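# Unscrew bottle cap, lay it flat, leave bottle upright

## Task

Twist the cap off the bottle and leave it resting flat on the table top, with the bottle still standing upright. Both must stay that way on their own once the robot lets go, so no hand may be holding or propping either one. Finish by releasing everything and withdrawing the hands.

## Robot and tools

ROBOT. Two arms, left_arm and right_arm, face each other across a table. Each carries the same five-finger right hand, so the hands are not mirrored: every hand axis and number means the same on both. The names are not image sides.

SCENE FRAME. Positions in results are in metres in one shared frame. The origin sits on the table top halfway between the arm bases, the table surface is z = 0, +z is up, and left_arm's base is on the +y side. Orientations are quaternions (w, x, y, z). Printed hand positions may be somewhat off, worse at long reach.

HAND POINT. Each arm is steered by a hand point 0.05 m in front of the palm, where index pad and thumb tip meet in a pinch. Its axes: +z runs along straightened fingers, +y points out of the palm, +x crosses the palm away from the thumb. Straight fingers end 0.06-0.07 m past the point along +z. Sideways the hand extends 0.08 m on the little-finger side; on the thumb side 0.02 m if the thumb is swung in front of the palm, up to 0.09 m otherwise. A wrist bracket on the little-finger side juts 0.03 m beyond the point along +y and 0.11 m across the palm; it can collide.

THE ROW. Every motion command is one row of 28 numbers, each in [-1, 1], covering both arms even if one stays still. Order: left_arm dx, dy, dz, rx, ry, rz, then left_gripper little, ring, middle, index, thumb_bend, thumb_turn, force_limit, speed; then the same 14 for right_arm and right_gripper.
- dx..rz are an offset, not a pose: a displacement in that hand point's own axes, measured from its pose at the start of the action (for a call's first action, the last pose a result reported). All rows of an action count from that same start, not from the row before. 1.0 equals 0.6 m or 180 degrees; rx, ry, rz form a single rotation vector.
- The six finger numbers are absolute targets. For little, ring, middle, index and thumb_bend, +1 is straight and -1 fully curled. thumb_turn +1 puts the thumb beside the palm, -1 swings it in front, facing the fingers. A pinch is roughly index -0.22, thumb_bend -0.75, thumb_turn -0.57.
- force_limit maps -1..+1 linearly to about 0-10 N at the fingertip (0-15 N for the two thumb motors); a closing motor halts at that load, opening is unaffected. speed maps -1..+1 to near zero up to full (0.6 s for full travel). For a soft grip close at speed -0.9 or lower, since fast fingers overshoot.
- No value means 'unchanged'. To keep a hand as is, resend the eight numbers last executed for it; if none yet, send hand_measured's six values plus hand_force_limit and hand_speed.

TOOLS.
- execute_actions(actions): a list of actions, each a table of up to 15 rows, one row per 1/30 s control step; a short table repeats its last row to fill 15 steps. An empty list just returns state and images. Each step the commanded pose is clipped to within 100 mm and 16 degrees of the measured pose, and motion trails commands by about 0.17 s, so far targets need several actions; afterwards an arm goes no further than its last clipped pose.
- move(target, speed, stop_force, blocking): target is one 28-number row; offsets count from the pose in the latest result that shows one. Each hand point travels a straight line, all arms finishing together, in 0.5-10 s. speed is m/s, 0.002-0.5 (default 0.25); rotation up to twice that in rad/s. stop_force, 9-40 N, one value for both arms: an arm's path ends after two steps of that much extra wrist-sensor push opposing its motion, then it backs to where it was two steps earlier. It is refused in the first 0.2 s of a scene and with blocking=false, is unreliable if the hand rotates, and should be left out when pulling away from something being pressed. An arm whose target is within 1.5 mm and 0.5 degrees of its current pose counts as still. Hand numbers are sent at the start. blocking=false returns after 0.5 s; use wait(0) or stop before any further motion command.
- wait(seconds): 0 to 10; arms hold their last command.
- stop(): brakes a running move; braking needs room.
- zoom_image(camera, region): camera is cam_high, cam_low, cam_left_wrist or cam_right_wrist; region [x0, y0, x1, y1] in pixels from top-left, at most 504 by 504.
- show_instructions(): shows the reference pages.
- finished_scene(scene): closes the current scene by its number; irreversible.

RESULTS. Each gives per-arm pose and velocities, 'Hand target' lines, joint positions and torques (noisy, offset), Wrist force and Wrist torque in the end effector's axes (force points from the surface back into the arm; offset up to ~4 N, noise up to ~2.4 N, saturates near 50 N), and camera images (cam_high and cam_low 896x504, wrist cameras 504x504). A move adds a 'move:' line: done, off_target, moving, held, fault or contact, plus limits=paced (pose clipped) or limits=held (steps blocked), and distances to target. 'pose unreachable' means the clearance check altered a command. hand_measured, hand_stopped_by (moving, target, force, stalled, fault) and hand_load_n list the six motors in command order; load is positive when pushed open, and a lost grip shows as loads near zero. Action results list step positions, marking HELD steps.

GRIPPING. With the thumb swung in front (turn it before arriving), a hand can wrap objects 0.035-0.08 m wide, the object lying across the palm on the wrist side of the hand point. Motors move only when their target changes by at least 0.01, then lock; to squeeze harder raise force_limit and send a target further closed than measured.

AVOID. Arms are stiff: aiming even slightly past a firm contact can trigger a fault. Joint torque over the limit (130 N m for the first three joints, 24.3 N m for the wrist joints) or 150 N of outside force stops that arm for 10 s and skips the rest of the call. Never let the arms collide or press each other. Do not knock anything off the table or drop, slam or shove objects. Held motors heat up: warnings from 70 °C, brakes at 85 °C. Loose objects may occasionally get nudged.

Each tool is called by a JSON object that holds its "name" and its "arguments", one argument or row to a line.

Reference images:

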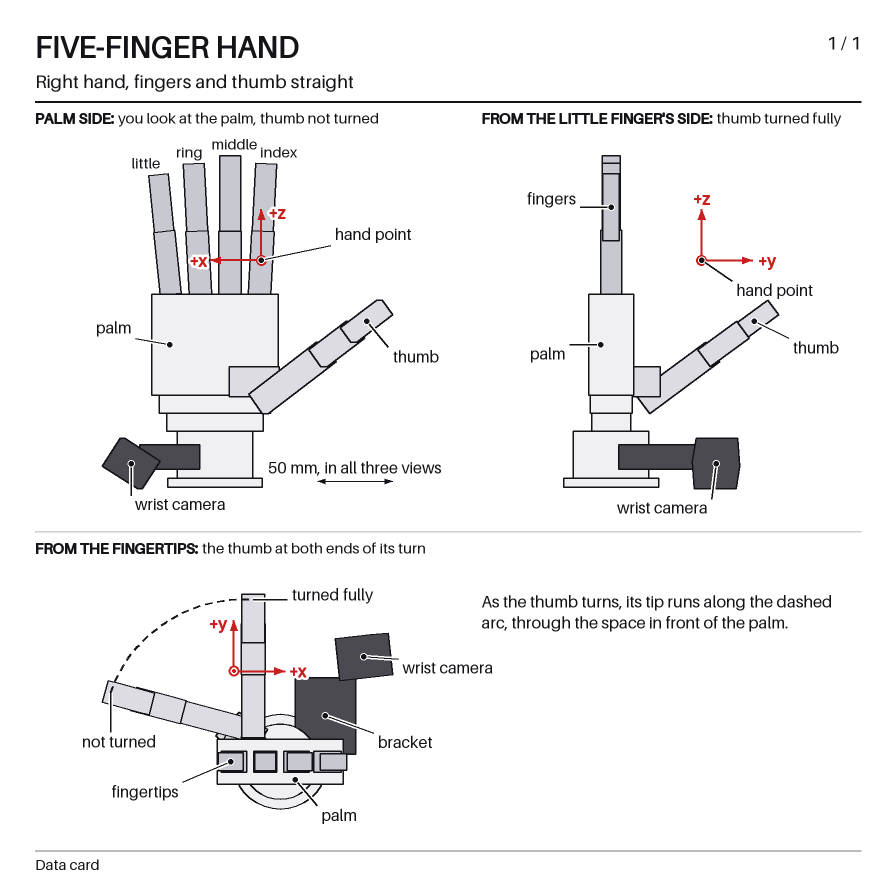

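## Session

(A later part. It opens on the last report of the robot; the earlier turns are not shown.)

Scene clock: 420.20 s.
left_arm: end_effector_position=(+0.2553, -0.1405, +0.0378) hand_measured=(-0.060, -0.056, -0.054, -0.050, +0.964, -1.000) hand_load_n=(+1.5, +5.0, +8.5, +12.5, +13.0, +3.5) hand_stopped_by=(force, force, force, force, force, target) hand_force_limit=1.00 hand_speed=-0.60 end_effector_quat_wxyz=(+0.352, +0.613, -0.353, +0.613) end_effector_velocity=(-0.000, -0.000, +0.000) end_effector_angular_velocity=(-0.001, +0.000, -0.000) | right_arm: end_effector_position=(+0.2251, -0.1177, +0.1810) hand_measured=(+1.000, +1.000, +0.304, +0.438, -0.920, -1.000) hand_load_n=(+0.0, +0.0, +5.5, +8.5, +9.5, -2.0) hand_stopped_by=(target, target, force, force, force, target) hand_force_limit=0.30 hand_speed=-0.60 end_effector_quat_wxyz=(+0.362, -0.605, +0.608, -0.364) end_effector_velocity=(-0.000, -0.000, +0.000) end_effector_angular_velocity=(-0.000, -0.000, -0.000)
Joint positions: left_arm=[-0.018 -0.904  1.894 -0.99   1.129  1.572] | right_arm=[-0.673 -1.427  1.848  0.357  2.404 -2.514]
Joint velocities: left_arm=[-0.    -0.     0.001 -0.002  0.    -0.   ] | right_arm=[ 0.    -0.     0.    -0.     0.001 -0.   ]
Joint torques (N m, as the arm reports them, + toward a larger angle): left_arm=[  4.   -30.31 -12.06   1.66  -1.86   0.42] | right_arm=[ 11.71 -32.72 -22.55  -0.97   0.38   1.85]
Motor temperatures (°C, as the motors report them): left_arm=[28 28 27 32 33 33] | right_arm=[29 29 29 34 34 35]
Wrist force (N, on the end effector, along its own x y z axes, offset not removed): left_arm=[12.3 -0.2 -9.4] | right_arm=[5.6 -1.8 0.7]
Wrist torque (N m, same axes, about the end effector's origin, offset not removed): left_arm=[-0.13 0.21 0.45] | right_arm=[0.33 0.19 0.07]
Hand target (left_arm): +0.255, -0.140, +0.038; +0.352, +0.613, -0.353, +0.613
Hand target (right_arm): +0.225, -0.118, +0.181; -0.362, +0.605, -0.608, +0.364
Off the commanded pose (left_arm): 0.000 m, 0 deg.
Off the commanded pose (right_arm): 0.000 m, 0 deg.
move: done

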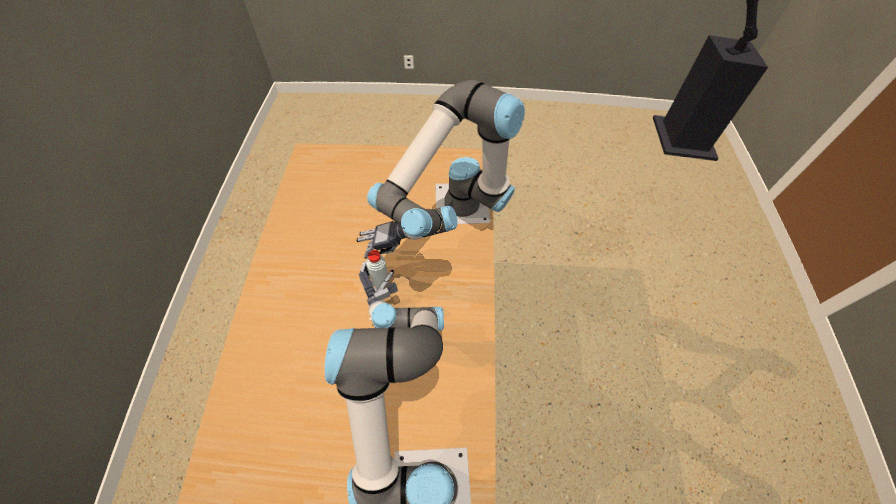

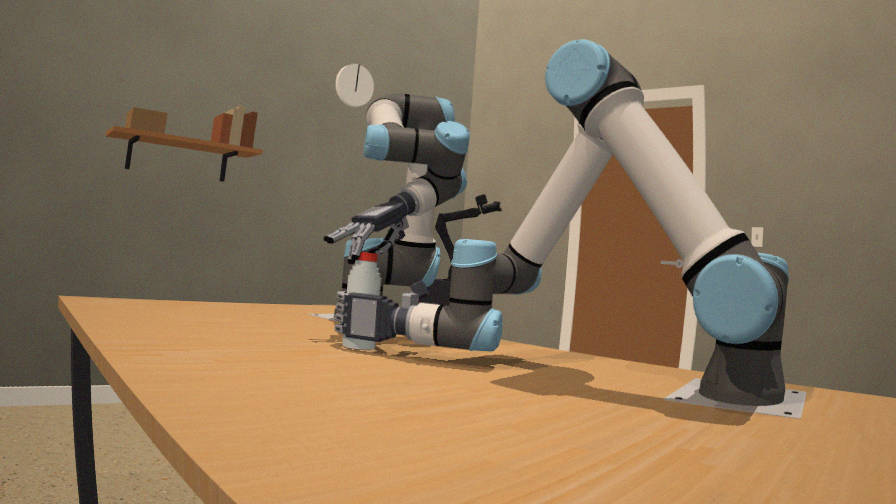

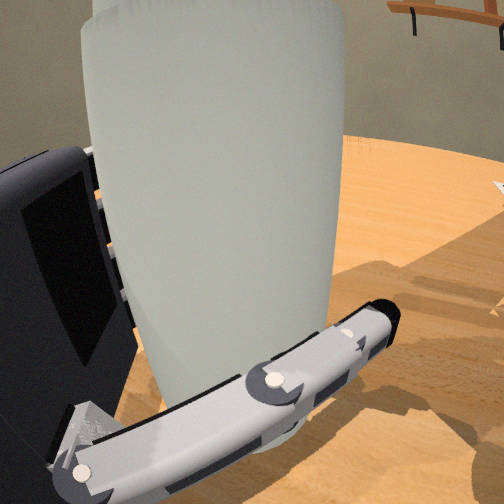

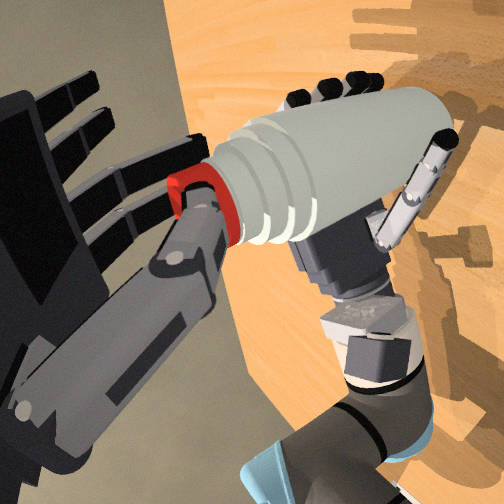

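{"name": "execute_actions", "arguments": {
  "actions": [
    [[0,0,0,0,0,0,-0.98,-0.98,-0.98,-0.98,-0.9,-1,1,-0.6, 0,0,0,0,0,0,1,1,0.65,0.65,0.3,-1,0.3,1]],
    [[0,0,0,0,0,0,-0.98,-0.98,-0.98,-0.98,-0.9,-1,1,-0.6, -0.009,0.006,0.009,0,0,0,1,1,0.65,0.65,0.3,-1,0.3,1]],
    [[0,0,0,0,0,0,-0.98,-0.98,-0.98,-0.98,-0.9,-1,1,-0.6, 0,0,0,0,0,0,1,1,0.65,0.65,0.3,-1,0.3,1]]
  ]
}}

{"name": "zoom_image", "arguments": {
  "camera": "cam_low",
  "region": [290,160,470,300]
}}

Scene clock: 426.93 s.
left_arm: end_effector_position=(+0.2553, -0.1405, +0.0378) hand_measured=(-0.060, -0.056, -0.054, -0.050, +0.964, -1.000) hand_load_n=(+3.0, +6.5, +9.5, +13.0, +12.5, +2.0) hand_stopped_by=(force, force, force, force, force, target) hand_force_limit=1.00 hand_speed=-0.60 end_effector_quat_wxyz=(+0.352, +0.613, -0.353, +0.613) end_effector_velocity=(-0.000, +0.000, -0.000) end_effector_angular_velocity=(+0.001, +0.000, +0.000) | right_arm: end_effector_position=(+0.2282, -0.1124, +0.1753) hand_measured=(+1.000, +1.000, +0.650, +0.650, +0.300, -1.000) hand_load_n=(+0.0, +0.0, +0.0, +0.0, +0.0, +0.0) hand_stopped_by=(target, target, target, target, target, target) hand_force_limit=0.30 hand_speed=1.00 end_effector_quat_wxyz=(+0.362, -0.605, +0.608, -0.364) end_effector_velocity=(+0.000, +0.001, +0.001) end_effector_angular_velocity=(+0.002, -0.000, +0.000)
Joint positions: left_arm=[-0.018 -0.904  1.894 -0.99   1.129  1.572] | right_arm=[-0.672 -1.408  1.84   0.345  2.404 -2.513]
Joint velocities: left_arm=[-0.    -0.     0.     0.001 -0.    -0.   ] | right_arm=[ 0.    -0.    -0.002  0.    -0.001  0.   ]
Joint torques (N m, as the arm reports them, + toward a larger angle): left_arm=[  0.36 -30.03 -12.88   0.43   0.09   0.52] | right_arm=[  8.36 -29.9  -18.28   0.08   2.81   2.09]
Motor temperatures (°C, as the motors report them): left_arm=[28 28 27 32 33 33] | right_arm=[29 29 29 34 34 35]
Wrist force (N, on the end effector, along its own x y z axes, offset not removed): left_arm=[2.6 0.8 1.1] | right_arm=[-0.2 1.2 0.2]
Wrist torque (N m, same axes, about the end effector's origin, offset not removed): left_arm=[0.13 -0.10 0.26] | right_arm=[0.26 0.03 -0.05]
Hand target (left_arm): +0.255, -0.140, +0.038; +0.352, +0.613, -0.353, +0.613
Hand target (right_arm): +0.228, -0.112, +0.175; -0.362, +0.605, -0.608, +0.364
Off the commanded pose (left_arm): 0.000 m, 0 deg.
Off the commanded pose (right_arm): 0.000 m, 0 deg.
Step readings (end_effector_position; steps 1 to 15: 1st action; 16 to 30: 2nd action; 31 to 45: 3rd action):
0: left_arm (+0.2553, -0.1405, +0.0378) | right_arm (+0.2251, -0.1177, +0.1810)
1: left_arm (+0.2553, -0.1405, +0.0378) | right_arm (+0.2251, -0.1177, +0.1810)
2: left_arm (+0.2553, -0.1405, +0.0378) | right_arm (+0.2251, -0.1177, +0.1810)
4: left_arm (+0.2553, -0.1405, +0.0378) | right_arm (+0.2251, -0.1177, +0.1810)
8: left_arm (+0.2553, -0.1405, +0.0378) | right_arm (+0.2251, -0.1177, +0.1810)
15: left_arm (+0.2553, -0.1405, +0.0378) | right_arm (+0.2251, -0.1177, +0.1810)
16: left_arm (+0.2553, -0.1405, +0.0378) | right_arm (+0.2252, -0.1176, +0.1809)
17: left_arm (+0.2553, -0.1405, +0.0378) | right_arm (+0.2257, -0.1166, +0.1800)
19: left_arm (+0.2553, -0.1405, +0.0378) | right_arm (+0.2268, -0.1148, +0.1780)
23: left_arm (+0.2553, -0.1405, +0.0378) | right_arm (+0.2278, -0.1131, +0.1761)
30: left_arm (+0.2553, -0.1405, +0.0378) | right_arm (+0.2282, -0.1124, +0.1753)
31: left_arm (+0.2553, -0.1405, +0.0378) | right_arm (+0.2282, -0.1124, +0.1753)
32: left_arm (+0.2553, -0.1405, +0.0378) | right_arm (+0.2282, -0.1124, +0.1753)
34: left_arm (+0.2553, -0.1405, +0.0378) | right_arm (+0.2282, -0.1124, +0.1753)
38: left_arm (+0.2553, -0.1405, +0.0378) | right_arm (+0.2282, -0.1124, +0.1753)
45: end_effector_position above

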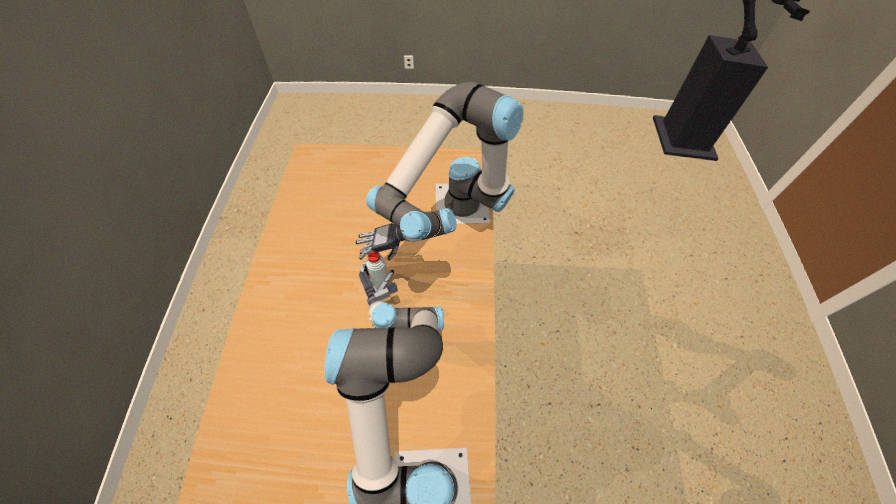

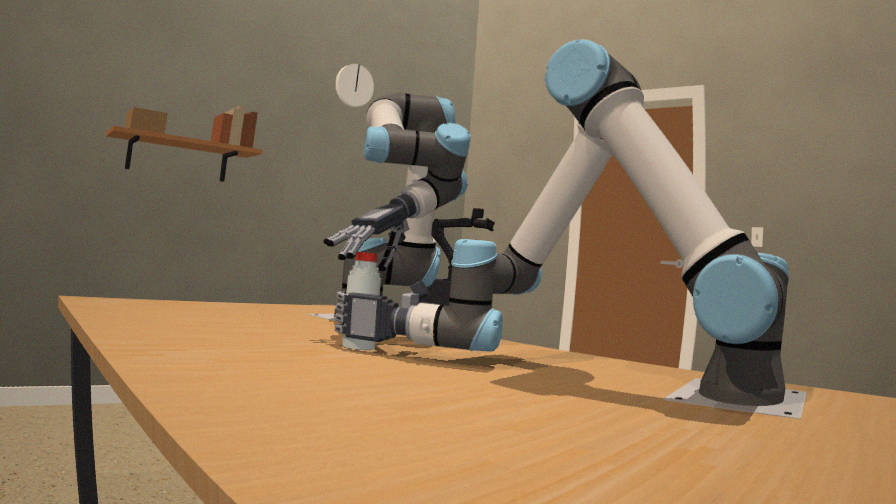

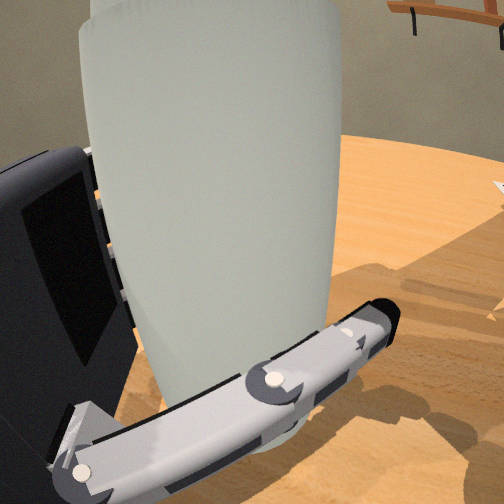

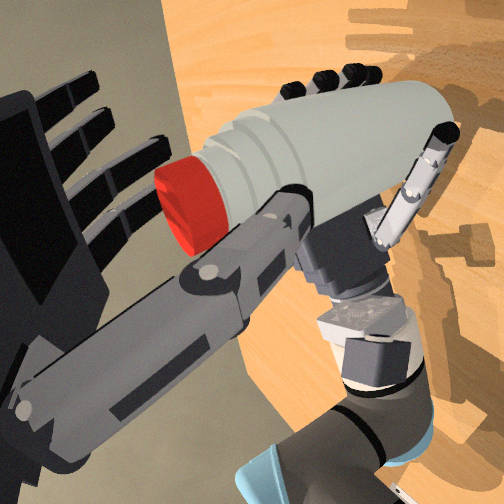

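Region (290, 160, 470, 300) of cam_low's 896x504 image, scaled by 2.800, with more detail than that image has.

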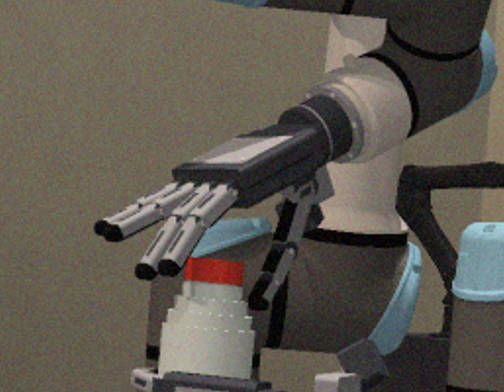

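{"name": "move", "arguments": {
  "target": [0,0,0,0,0,0,-0.98,-0.98,-0.98,-0.98,-0.9,-1,1,-0.6, 0,0,0,0,0,0,1,1,-0.3,-0.3,-0.8,-1,0.2,-0.5]
}}

{"name": "zoom_image", "arguments": {
  "camera": "cam_low",
  "region": [290,160,470,300]
}}

Scene clock: 430.90 s.
left_arm: end_effector_position=(+0.2553, -0.1405, +0.0378) hand_measured=(-0.060, -0.058, -0.054, -0.050, +0.964, -1.000) hand_load_n=(+0.5, +4.0, +7.5, +12.5, +13.0, +4.0) hand_stopped_by=(force, force, force, force, force, target) hand_force_limit=1.00 hand_speed=-0.60 end_effector_quat_wxyz=(+0.352, +0.613, -0.353, +0.613) end_effector_velocity=(-0.000, -0.000, -0.000) end_effector_angular_velocity=(-0.000, +0.000, -0.000) | right_arm: end_effector_position=(+0.2282, -0.1124, +0.1753) hand_measured=(+1.000, +1.000, +0.326, +0.376, -0.558, -1.000) hand_load_n=(+0.0, +0.0, +12.0, +5.5, +9.5, +0.0) hand_stopped_by=(target, target, force, force, force, target) hand_force_limit=0.20 hand_speed=-0.50 end_effector_quat_wxyz=(+0.362, -0.605, +0.608, -0.364) end_effector_velocity=(-0.000, -0.000, -0.001) end_effector_angular_velocity=(-0.001, +0.000, -0.000)
Joint positions: left_arm=[-0.018 -0.904  1.894 -0.99   1.129  1.572] | right_arm=[-0.672 -1.408  1.84   0.345  2.404 -2.513]
Joint velocities: left_arm=[-0.     0.001 -0.001 -0.001  0.    -0.   ] | right_arm=[ 0.     0.001  0.001 -0.     0.     0.   ]
Joint torques (N m, as the arm reports them, + toward a larger angle): left_arm=[ 16.48 -31.54 -13.55   2.07  -4.2    0.48] | right_arm=[  5.74 -14.79 -18.13   0.32  -2.39   1.25]
Motor temperatures (°C, as the motors report them): left_arm=[28 28 27 32 33 33] | right_arm=[29 29 29 34 34 35]
Wrist force (N, on the end effector, along its own x y z axes, offset not removed): left_arm=[9.7 12.6 -6.8] | right_arm=[0.3 -8.1 5.6]
Wrist torque (N m, same axes, about the end effector's origin, offset not removed): left_arm=[0.50 0.53 0.34] | right_arm=[0.39 0.23 -0.30]
Hand target (left_arm): +0.255, -0.140, +0.038; +0.352, +0.613, -0.353, +0.613
Hand target (right_arm): +0.228, -0.112, +0.175; -0.362, +0.605, -0.608, +0.364
Off the commanded pose (left_arm): 0.000 m, 0 deg.
Off the commanded pose (right_arm): 0.000 m, 0 deg.
move: done

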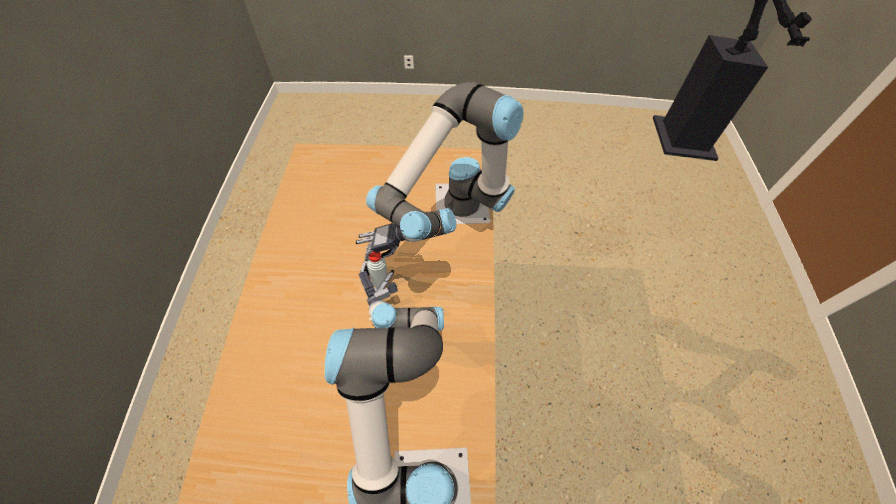

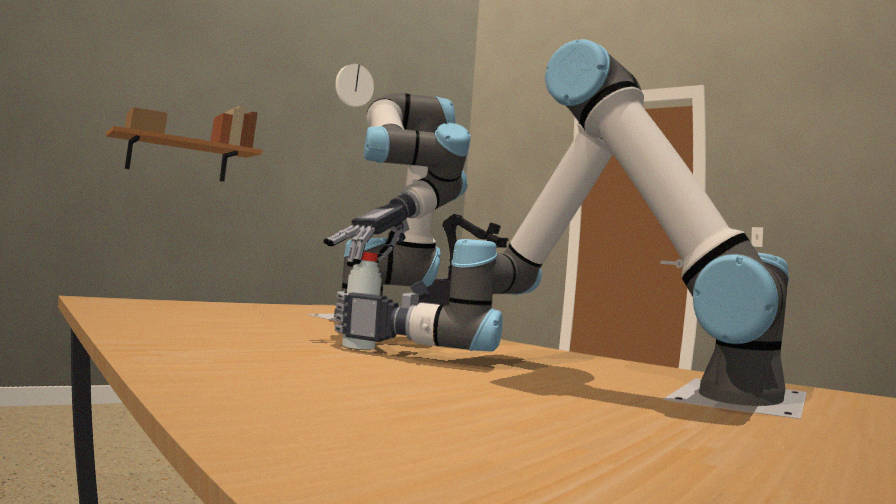

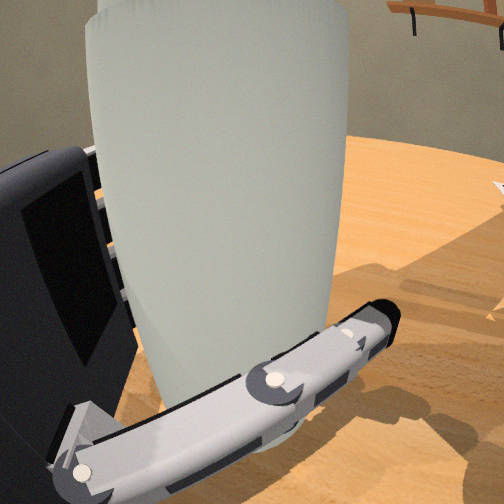

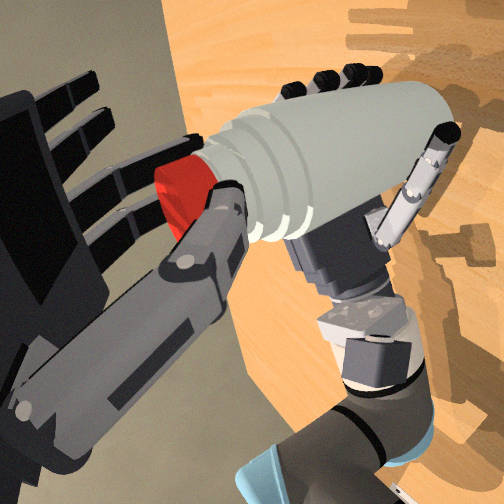

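Region (290, 160, 470, 300) of cam_low's 896x504 image, scaled by 2.800, with more detail than that image has.

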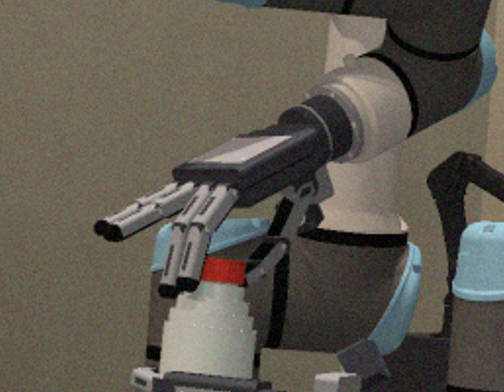

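{"name": "execute_actions", "arguments": {
  "actions": [
    [[0,0,0,0,0,0,-0.98,-0.98,-0.98,-0.98,-0.9,-1,1,-0.6, 0,0,0,0,0,0,1,1,-0.3,-0.4,-0.9,-1,0.6,-0.7]],
    [[0,0,0,0,0,0,-0.98,-0.98,-0.98,-0.98,-0.9,-1,1,-0.6, 0,0,0,0,0,0,1,1,-0.3,-0.4,-0.9,-1,0.6,-0.7]]
  ]
}}

{"name": "zoom_image", "arguments": {
  "camera": "cam_low",
  "region": [290,160,470,300]
}}

Scene clock: 437.47 s.
left_arm: end_effector_position=(+0.2553, -0.1405, +0.0378) hand_measured=(-0.060, -0.058, -0.054, -0.050, +0.964, -1.000) hand_load_n=(+0.5, +4.0, +7.5, +12.5, +13.0, +4.0) hand_stopped_by=(force, force, force, force, force, target) hand_force_limit=1.00 hand_speed=-0.60 end_effector_quat_wxyz=(+0.352, +0.613, -0.353, +0.613) end_effector_velocity=(-0.000, +0.001, -0.001) end_effector_angular_velocity=(+0.002, -0.000, -0.000) | right_arm: end_effector_position=(+0.2282, -0.1124, +0.1753) hand_measured=(+1.000, +1.000, +0.326, +0.364, -0.564, -1.000) hand_load_n=(+0.0, +0.0, +11.0, +8.5, +11.5, -0.5) hand_stopped_by=(target, target, force, force, force, target) hand_force_limit=0.60 hand_speed=-0.70 end_effector_quat_wxyz=(+0.362, -0.605, +0.608, -0.364) end_effector_velocity=(-0.000, -0.000, -0.001) end_effector_angular_velocity=(-0.001, +0.001, +0.000)
Joint positions: left_arm=[-0.018 -0.904  1.894 -0.99   1.129  1.572] | right_arm=[-0.672 -1.408  1.84   0.345  2.404 -2.513]
Joint velocities: left_arm=[-0.     0.001  0.001  0.     0.     0.   ] | right_arm=[ 0.     0.001 -0.     0.001 -0.    -0.   ]
Joint torques (N m, as the arm reports them, + toward a larger angle): left_arm=[  8.36 -29.55 -13.27   2.36  -4.61   0.55] | right_arm=[  5.09 -28.3  -17.94   0.71  -1.68   1.12]
Motor temperatures (°C, as the motors report them): left_arm=[28 28 27 32 33 33] | right_arm=[29 29 29 34 34 35]
Wrist force (N, on the end effector, along its own x y z axes, offset not removed): left_arm=[11.2 11.2 -7.7] | right_arm=[1.7 -9.2 7.8]
Wrist torque (N m, same axes, about the end effector's origin, offset not removed): left_arm=[0.02 0.19 0.68] | right_arm=[0.47 -0.21 -0.13]
Hand target (left_arm): +0.255, -0.140, +0.038; +0.352, +0.613, -0.353, +0.613
Hand target (right_arm): +0.228, -0.112, +0.175; -0.362, +0.605, -0.608, +0.364
Off the commanded pose (left_arm): 0.000 m, 0 deg.
Off the commanded pose (right_arm): 0.000 m, 0 deg.
Step readings (end_effector_position; steps 1 to 15: 1st action; 16 to 30: 2nd action):
0: left_arm (+0.2553, -0.1405, +0.0378) | right_arm (+0.2282, -0.1124, +0.1753)
1: left_arm (+0.2553, -0.1405, +0.0378) | right_arm (+0.2282, -0.1124, +0.1753)
2: left_arm (+0.2553, -0.1405, +0.0378) | right_arm (+0.2282, -0.1124, +0.1753)
4: left_arm (+0.2553, -0.1405, +0.0378) | right_arm (+0.2282, -0.1124, +0.1753)
8: left_arm (+0.2553, -0.1405, +0.0378) | right_arm (+0.2282, -0.1124, +0.1753)
15: left_arm (+0.2553, -0.1405, +0.0378) | right_arm (+0.2282, -0.1124, +0.1753)
16: left_arm (+0.2553, -0.1405, +0.0378) | right_arm (+0.2282, -0.1124, +0.1753)
17: left_arm (+0.2553, -0.1405, +0.0378) | right_arm (+0.2282, -0.1124, +0.1753)
19: left_arm (+0.2553, -0.1405, +0.0378) | right_arm (+0.2282, -0.1124, +0.1753)
23: left_arm (+0.2553, -0.1405, +0.0378) | right_arm (+0.2282, -0.1124, +0.1753)
30: end_effector_position above

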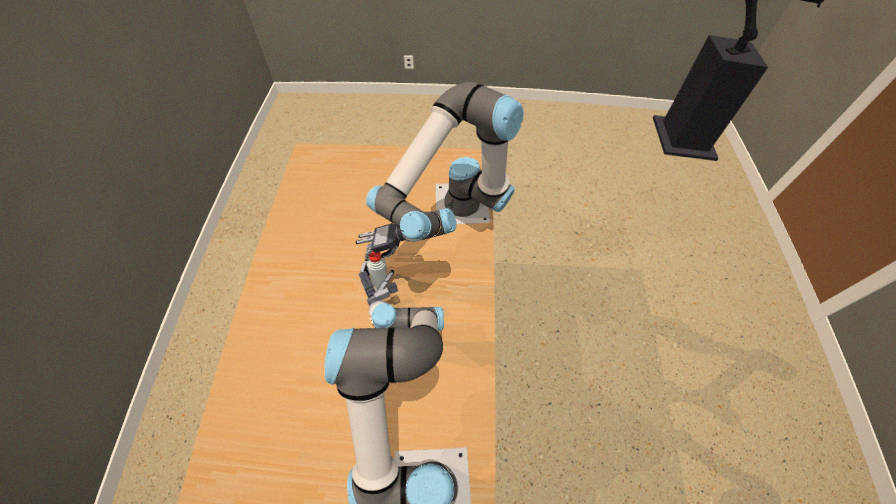

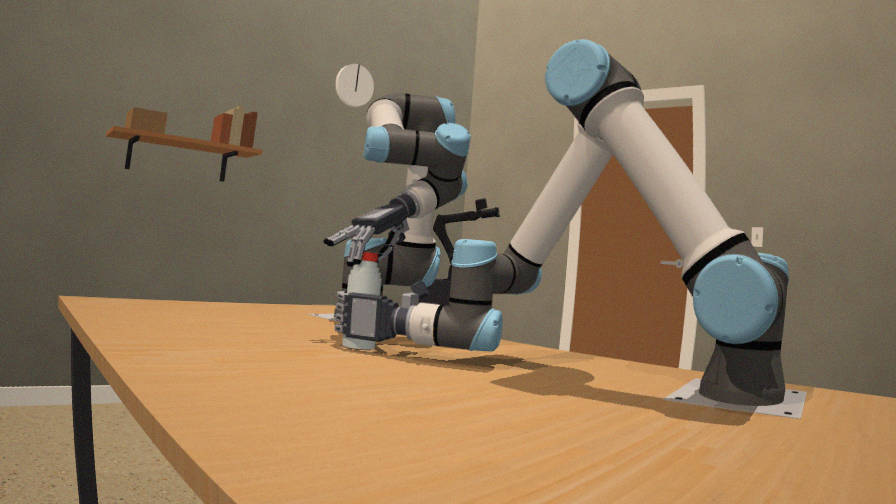

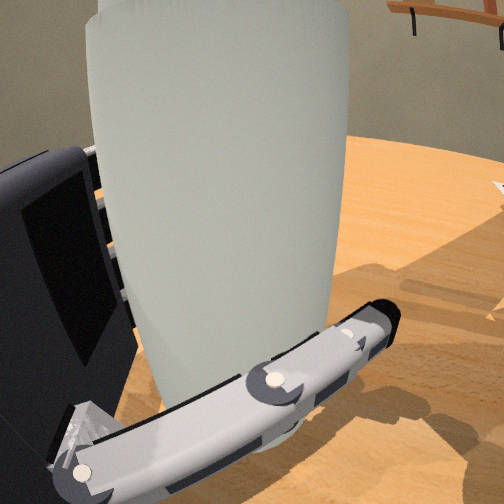

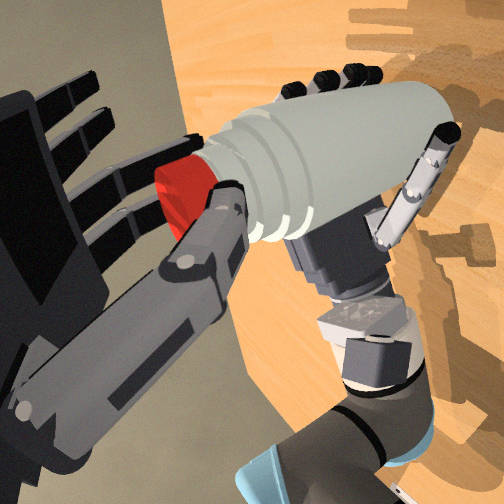

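Region (290, 160, 470, 300) of cam_low's 896x504 image, scaled by 2.800, with more detail than that image has.

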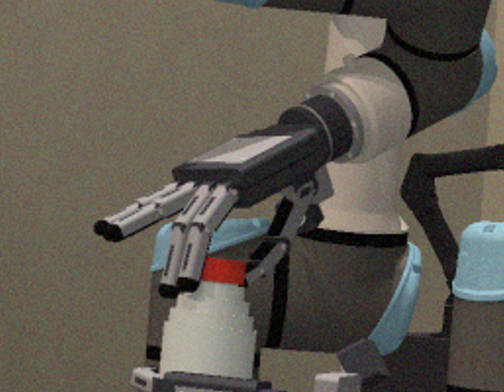

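{"name": "move", "arguments": {
  "target": [0,0,0,0,0,0,-0.98,-0.98,-0.98,-0.98,-0.9,-1,1,-0.6, 0.009,0.002,-0.0033,0,-0.144,-0.083,1,1,-0.3,-0.4,-0.9,-1,0.6,-0.7],
  "speed": 0.15
}}

{"name": "zoom_image", "arguments": {
  "camera": "cam_high",
  "region": [330,200,450,310]
}}

Scene clock: 444.90 s.
left_arm: end_effector_position=(+0.2553, -0.1405, +0.0378) hand_measured=(-0.060, -0.058, -0.056, -0.050, +0.964, -1.000) hand_load_n=(+0.0, +0.0, +4.0, +13.0, +13.5, +3.5) hand_stopped_by=(force, force, force, force, force, target) hand_force_limit=1.00 hand_speed=-0.60 end_effector_quat_wxyz=(+0.352, +0.613, -0.353, +0.613) end_effector_velocity=(-0.000, +0.000, -0.001) end_effector_angular_velocity=(+0.001, +0.000, -0.000) | right_arm: end_effector_position=(+0.2260, -0.1178, +0.1752) hand_measured=(+1.000, +1.000, +0.328, +0.364, -0.564, -1.000) hand_load_n=(+0.0, +0.0, +13.0, +9.5, +9.0, -1.5) hand_stopped_by=(target, target, force, force, force, target) hand_force_limit=0.60 hand_speed=-0.70 end_effector_quat_wxyz=(+0.439, -0.744, +0.429, -0.264) end_effector_velocity=(+0.000, -0.000, -0.000) end_effector_angular_velocity=(+0.001, +0.002, +0.013)
Joint positions: left_arm=[-0.018 -0.904  1.894 -0.99   1.129  1.572] | right_arm=[-0.963 -1.675  2.068  0.111  1.741 -3.067]
Joint velocities: left_arm=[-0.     0.     0.001 -0.    -0.    -0.   ] | right_arm=[-0.012 -0.004  0.004 -0.001 -0.023 -0.01 ]
Joint torques (N m, as the arm reports them, + toward a larger angle): left_arm=[  8.5  -28.63 -13.06  -1.79  -3.01   0.57] | right_arm=[  1.15 -14.26  -2.09   2.54  -6.05  -1.91]
Motor temperatures (°C, as the motors report them): left_arm=[28 28 27 32 33 33] | right_arm=[29 29 29 34 34 35]
Wrist force (N, on the end effector, along its own x y z axes, offset not removed): left_arm=[6.4 11.2 -22.4] | right_arm=[13.4 -20.4 -1.1]
Wrist torque (N m, same axes, about the end effector's origin, offset not removed): left_arm=[0.80 0.90 0.44] | right_arm=[0.40 0.44 -0.15]
Hand target (left_arm): +0.255, -0.140, +0.038; +0.352, +0.613, -0.353, +0.613
Hand target (right_arm): +0.226, -0.118, +0.175; -0.439, +0.745, -0.428, +0.263
Off the commanded pose (left_arm): 0.000 m, 0 deg.
Off the commanded pose (right_arm): 0.000 m, 0 deg.
move: done

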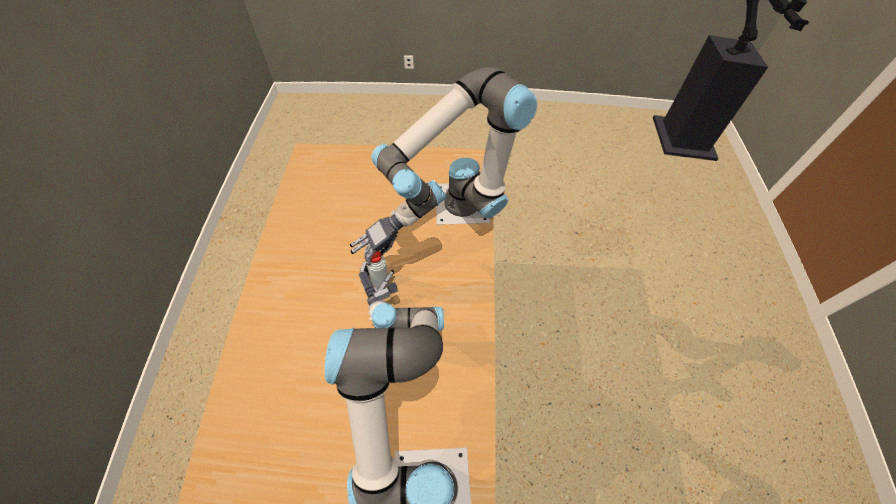

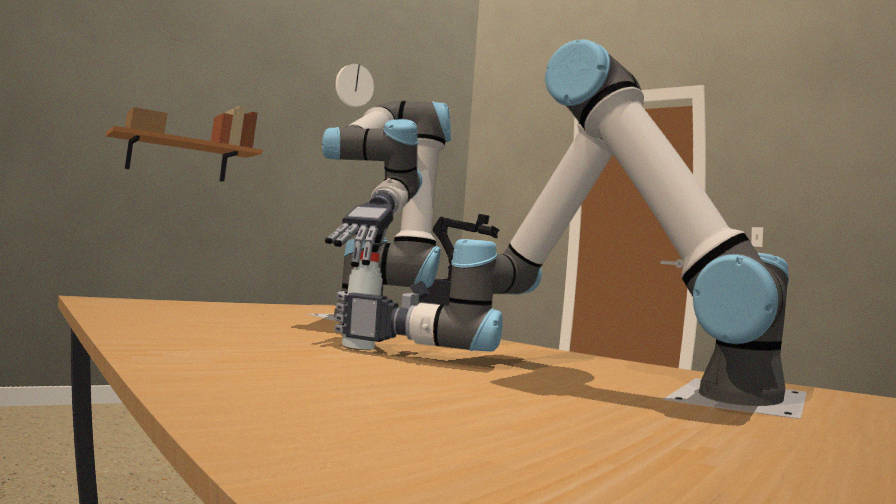

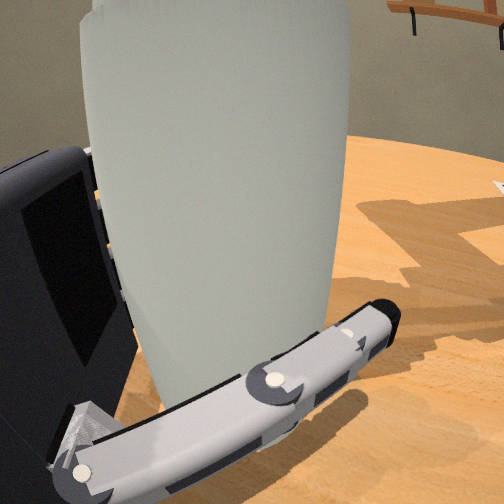

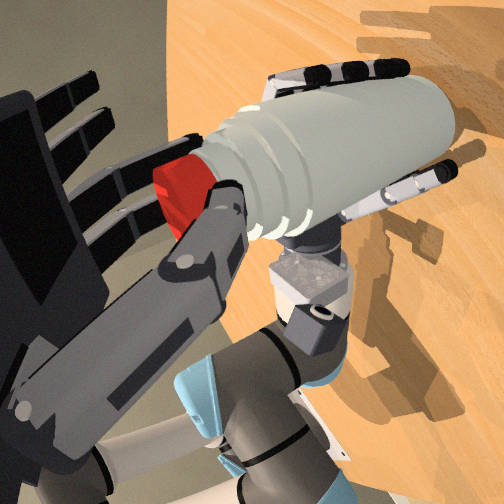

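Region (330, 200, 450, 310) of cam_high's 896x504 image, scaled by 4.200, with more detail than that image has; it fills the top 462 rows of this view, and the rest is white.

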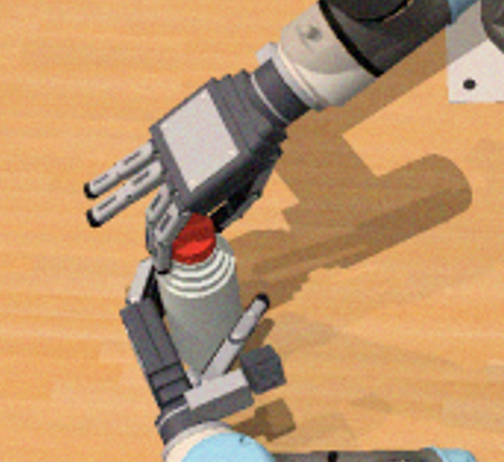

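{"name": "move", "arguments": {
  "target": [0,0,0,0,0,0,-0.98,-0.98,-0.98,-0.98,-0.9,-1,1,-0.6, 0.006,-0.002,-0.001,0,0,0,1,1,-0.3,-0.4,-0.9,-1,0.6,-0.7],
  "speed": 0.03
}}

Scene clock: 450.73 s.
left_arm: end_effector_position=(+0.2553, -0.1405, +0.0378) hand_measured=(-0.060, -0.058, -0.056, -0.050, +0.964, -1.000) hand_load_n=(+0.0, +3.0, +8.0, +14.0, +12.0, -0.5) hand_stopped_by=(force, force, force, force, force, target) hand_force_limit=1.00 hand_speed=-0.60 end_effector_quat_wxyz=(+0.352, +0.613, -0.353, +0.613) end_effector_velocity=(-0.000, +0.000, -0.001) end_effector_angular_velocity=(+0.000, +0.000, +0.000) | right_arm: end_effector_position=(+0.2277, -0.1208, +0.1765) hand_measured=(+1.000, +1.000, +0.328, +0.364, -0.562, -1.000) hand_load_n=(+0.0, +0.0, +9.5, +5.5, +13.0, +0.5) hand_stopped_by=(target, target, force, force, force, target) hand_force_limit=0.60 hand_speed=-0.70 end_effector_quat_wxyz=(+0.439, -0.744, +0.429, -0.264) end_effector_velocity=(+0.001, -0.001, +0.001) end_effector_angular_velocity=(-0.000, -0.001, -0.002)
Joint positions: left_arm=[-0.018 -0.904  1.894 -0.99   1.129  1.572] | right_arm=[-0.976 -1.683  2.071  0.115  1.73  -3.074]
Joint velocities: left_arm=[ 0.     0.001  0.    -0.001 -0.    -0.   ] | right_arm=[-0.005 -0.003  0.     0.002 -0.002 -0.002]
Joint torques (N m, as the arm reports them, + toward a larger angle): left_arm=[  8.83 -32.94 -13.54  -1.38  -2.2    0.63] | right_arm=[ -6.39 -22.92 -10.44   3.28  -1.68  -2.52]
Motor temperatures (°C, as the motors report them): left_arm=[28 28 27 32 33 33] | right_arm=[29 29 29 34 34 35]
Wrist force (N, on the end effector, along its own x y z axes, offset not removed): left_arm=[0.8 2.0 -2.0] | right_arm=[-4.8 -0.3 0.0]
Wrist torque (N m, same axes, about the end effector's origin, offset not removed): left_arm=[0.15 -0.22 0.43] | right_arm=[0.57 0.57 -0.50]
Hand target (left_arm): +0.255, -0.140, +0.038; +0.352, +0.613, -0.353, +0.613
Hand target (right_arm): +0.228, -0.121, +0.177; -0.439, +0.744, -0.429, +0.264
Off the commanded pose (left_arm): 0.000 m, 0 deg.
Off the commanded pose (right_arm): 0.000 m, 0 deg.
move: done

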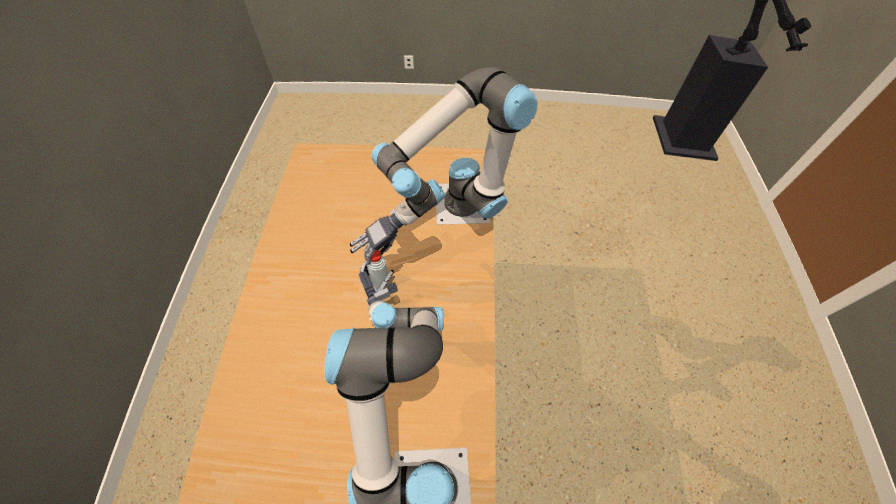

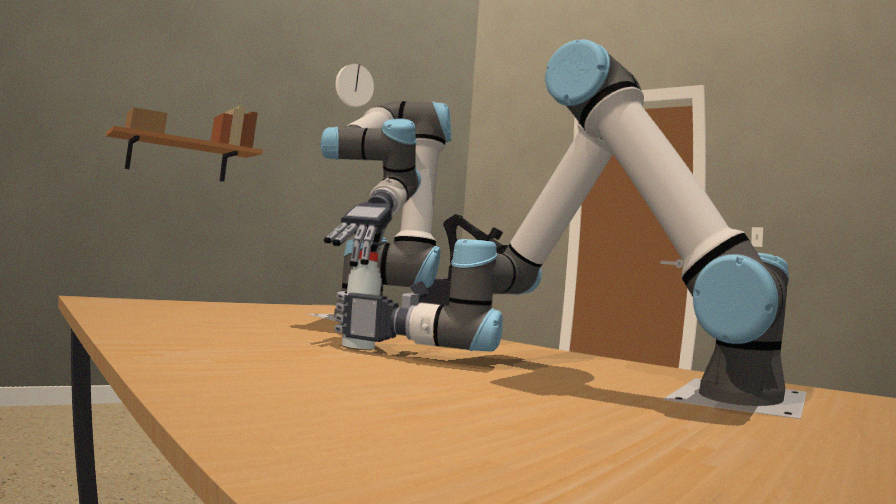

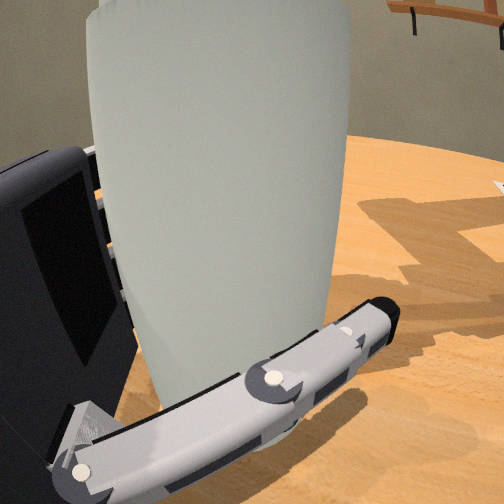

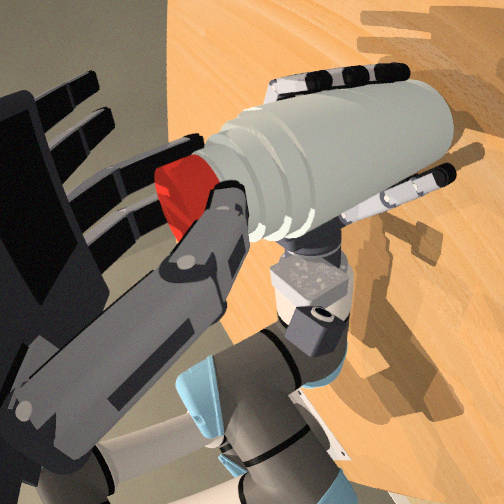

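{"name": "move", "arguments": {
  "target": [0,0,0,0,0,0,-0.98,-0.98,-0.98,-0.98,-0.9,-1,1,-0.6, 0.012,0.001,-0.0035,0,-0.144,-0.083,1,1,-0.3,-0.4,-0.9,-1,0.6,-0.7],
  "speed": 0.15
}}

{"name": "zoom_image", "arguments": {
  "camera": "cam_high",
  "region": [340,220,420,290]
}}

Scene clock: 456.77 s.
left_arm: end_effector_position=(+0.2553, -0.1405, +0.0378) hand_measured=(-0.060, -0.058, -0.056, -0.050, +0.964, -1.000) hand_load_n=(+0.0, +0.5, +6.5, +14.0, +12.5, +2.5) hand_stopped_by=(force, force, force, force, force, target) hand_force_limit=1.00 hand_speed=-0.60 end_effector_quat_wxyz=(+0.352, +0.613, -0.353, +0.613) end_effector_velocity=(+0.000, -0.000, +0.002) end_effector_angular_velocity=(-0.003, -0.000, -0.000) | right_arm: end_effector_position=(+0.2295, -0.1282, +0.1770) hand_measured=(+1.000, +1.000, +0.326, +0.364, -0.562, -1.000) hand_load_n=(+0.0, +0.0, +8.0, +5.5, +12.5, -1.5) hand_stopped_by=(target, target, force, force, force, target) hand_force_limit=0.60 hand_speed=-0.70 end_effector_quat_wxyz=(+0.485, -0.833, +0.221, -0.145) end_effector_velocity=(+0.000, -0.000, -0.000) end_effector_angular_velocity=(-0.001, +0.001, +0.013)
Joint positions: left_arm=[-0.018 -0.904  1.894 -0.99   1.129  1.572] | right_arm=[-1.342 -1.677  2.076  0.23   0.974 -3.562]
Joint velocities: left_arm=[ 0.    -0.001 -0.    -0.001  0.    -0.   ] | right_arm=[-0.008  0.005 -0.003  0.009 -0.016 -0.015]
Joint torques (N m, as the arm reports them, + toward a larger angle): left_arm=[  7.97 -52.73 -12.41  -1.4   -1.96   0.59] | right_arm=[ -0.21  -1.74 -21.87   5.36  -3.71  -2.27]
Motor temperatures (°C, as the motors report them): left_arm=[28 28 27 32 33 33] | right_arm=[29 29 29 34 34 35]
Wrist force (N, on the end effector, along its own x y z axes, offset not removed): left_arm=[3.6 7.6 -8.1] | right_arm=[7.0 -1.3 0.6]
Wrist torque (N m, same axes, about the end effector's origin, offset not removed): left_arm=[0.28 0.63 0.63] | right_arm=[0.65 0.31 -0.01]
Hand target (left_arm): +0.255, -0.140, +0.038; +0.352, +0.613, -0.353, +0.613
Hand target (right_arm): +0.230, -0.128, +0.177; -0.485, +0.834, -0.220, +0.145
Off the commanded pose (left_arm): 0.000 m, 0 deg.
Off the commanded pose (right_arm): 0.000 m, 0 deg.
move: done

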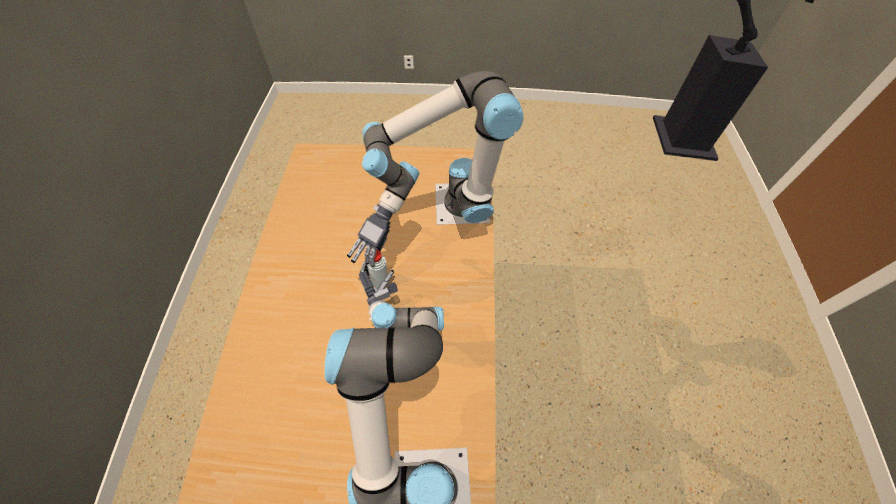

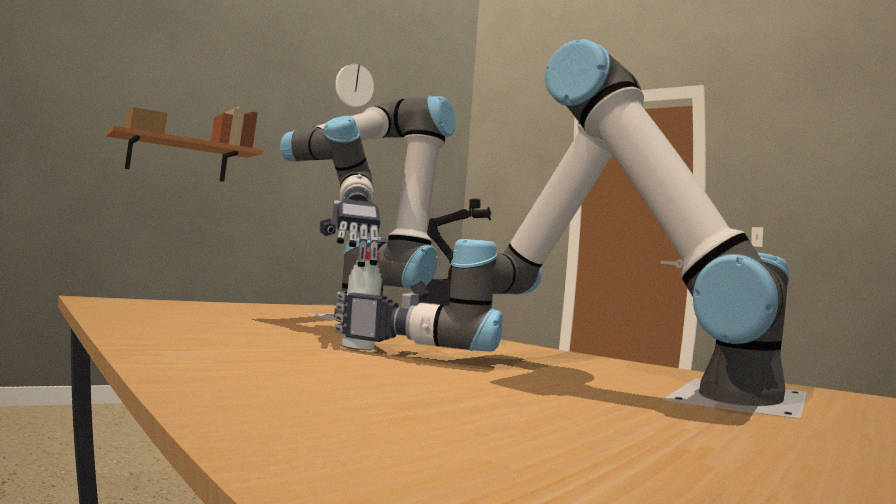

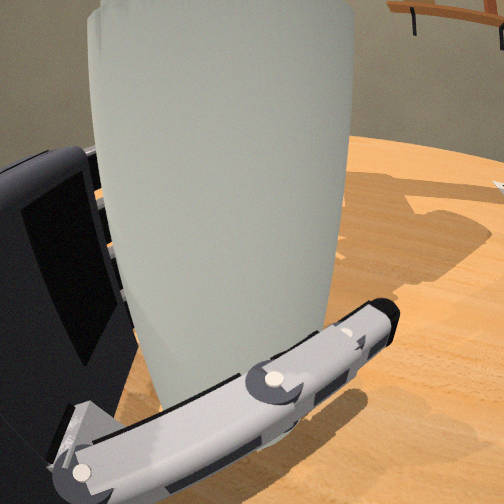

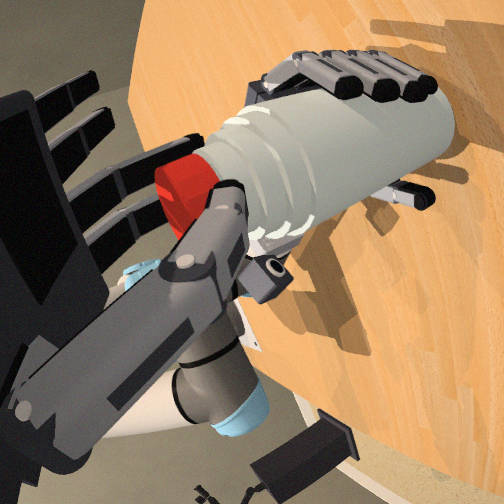

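Region (340, 220, 420, 290) of cam_high's 896x504 image, scaled by 6.300, with more detail than that image has; it fills the top 441 rows of this view, and the rest is white.

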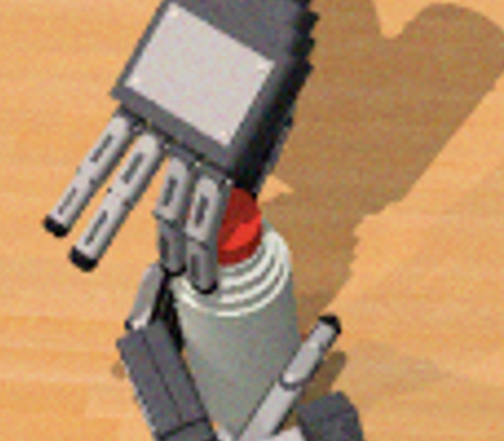

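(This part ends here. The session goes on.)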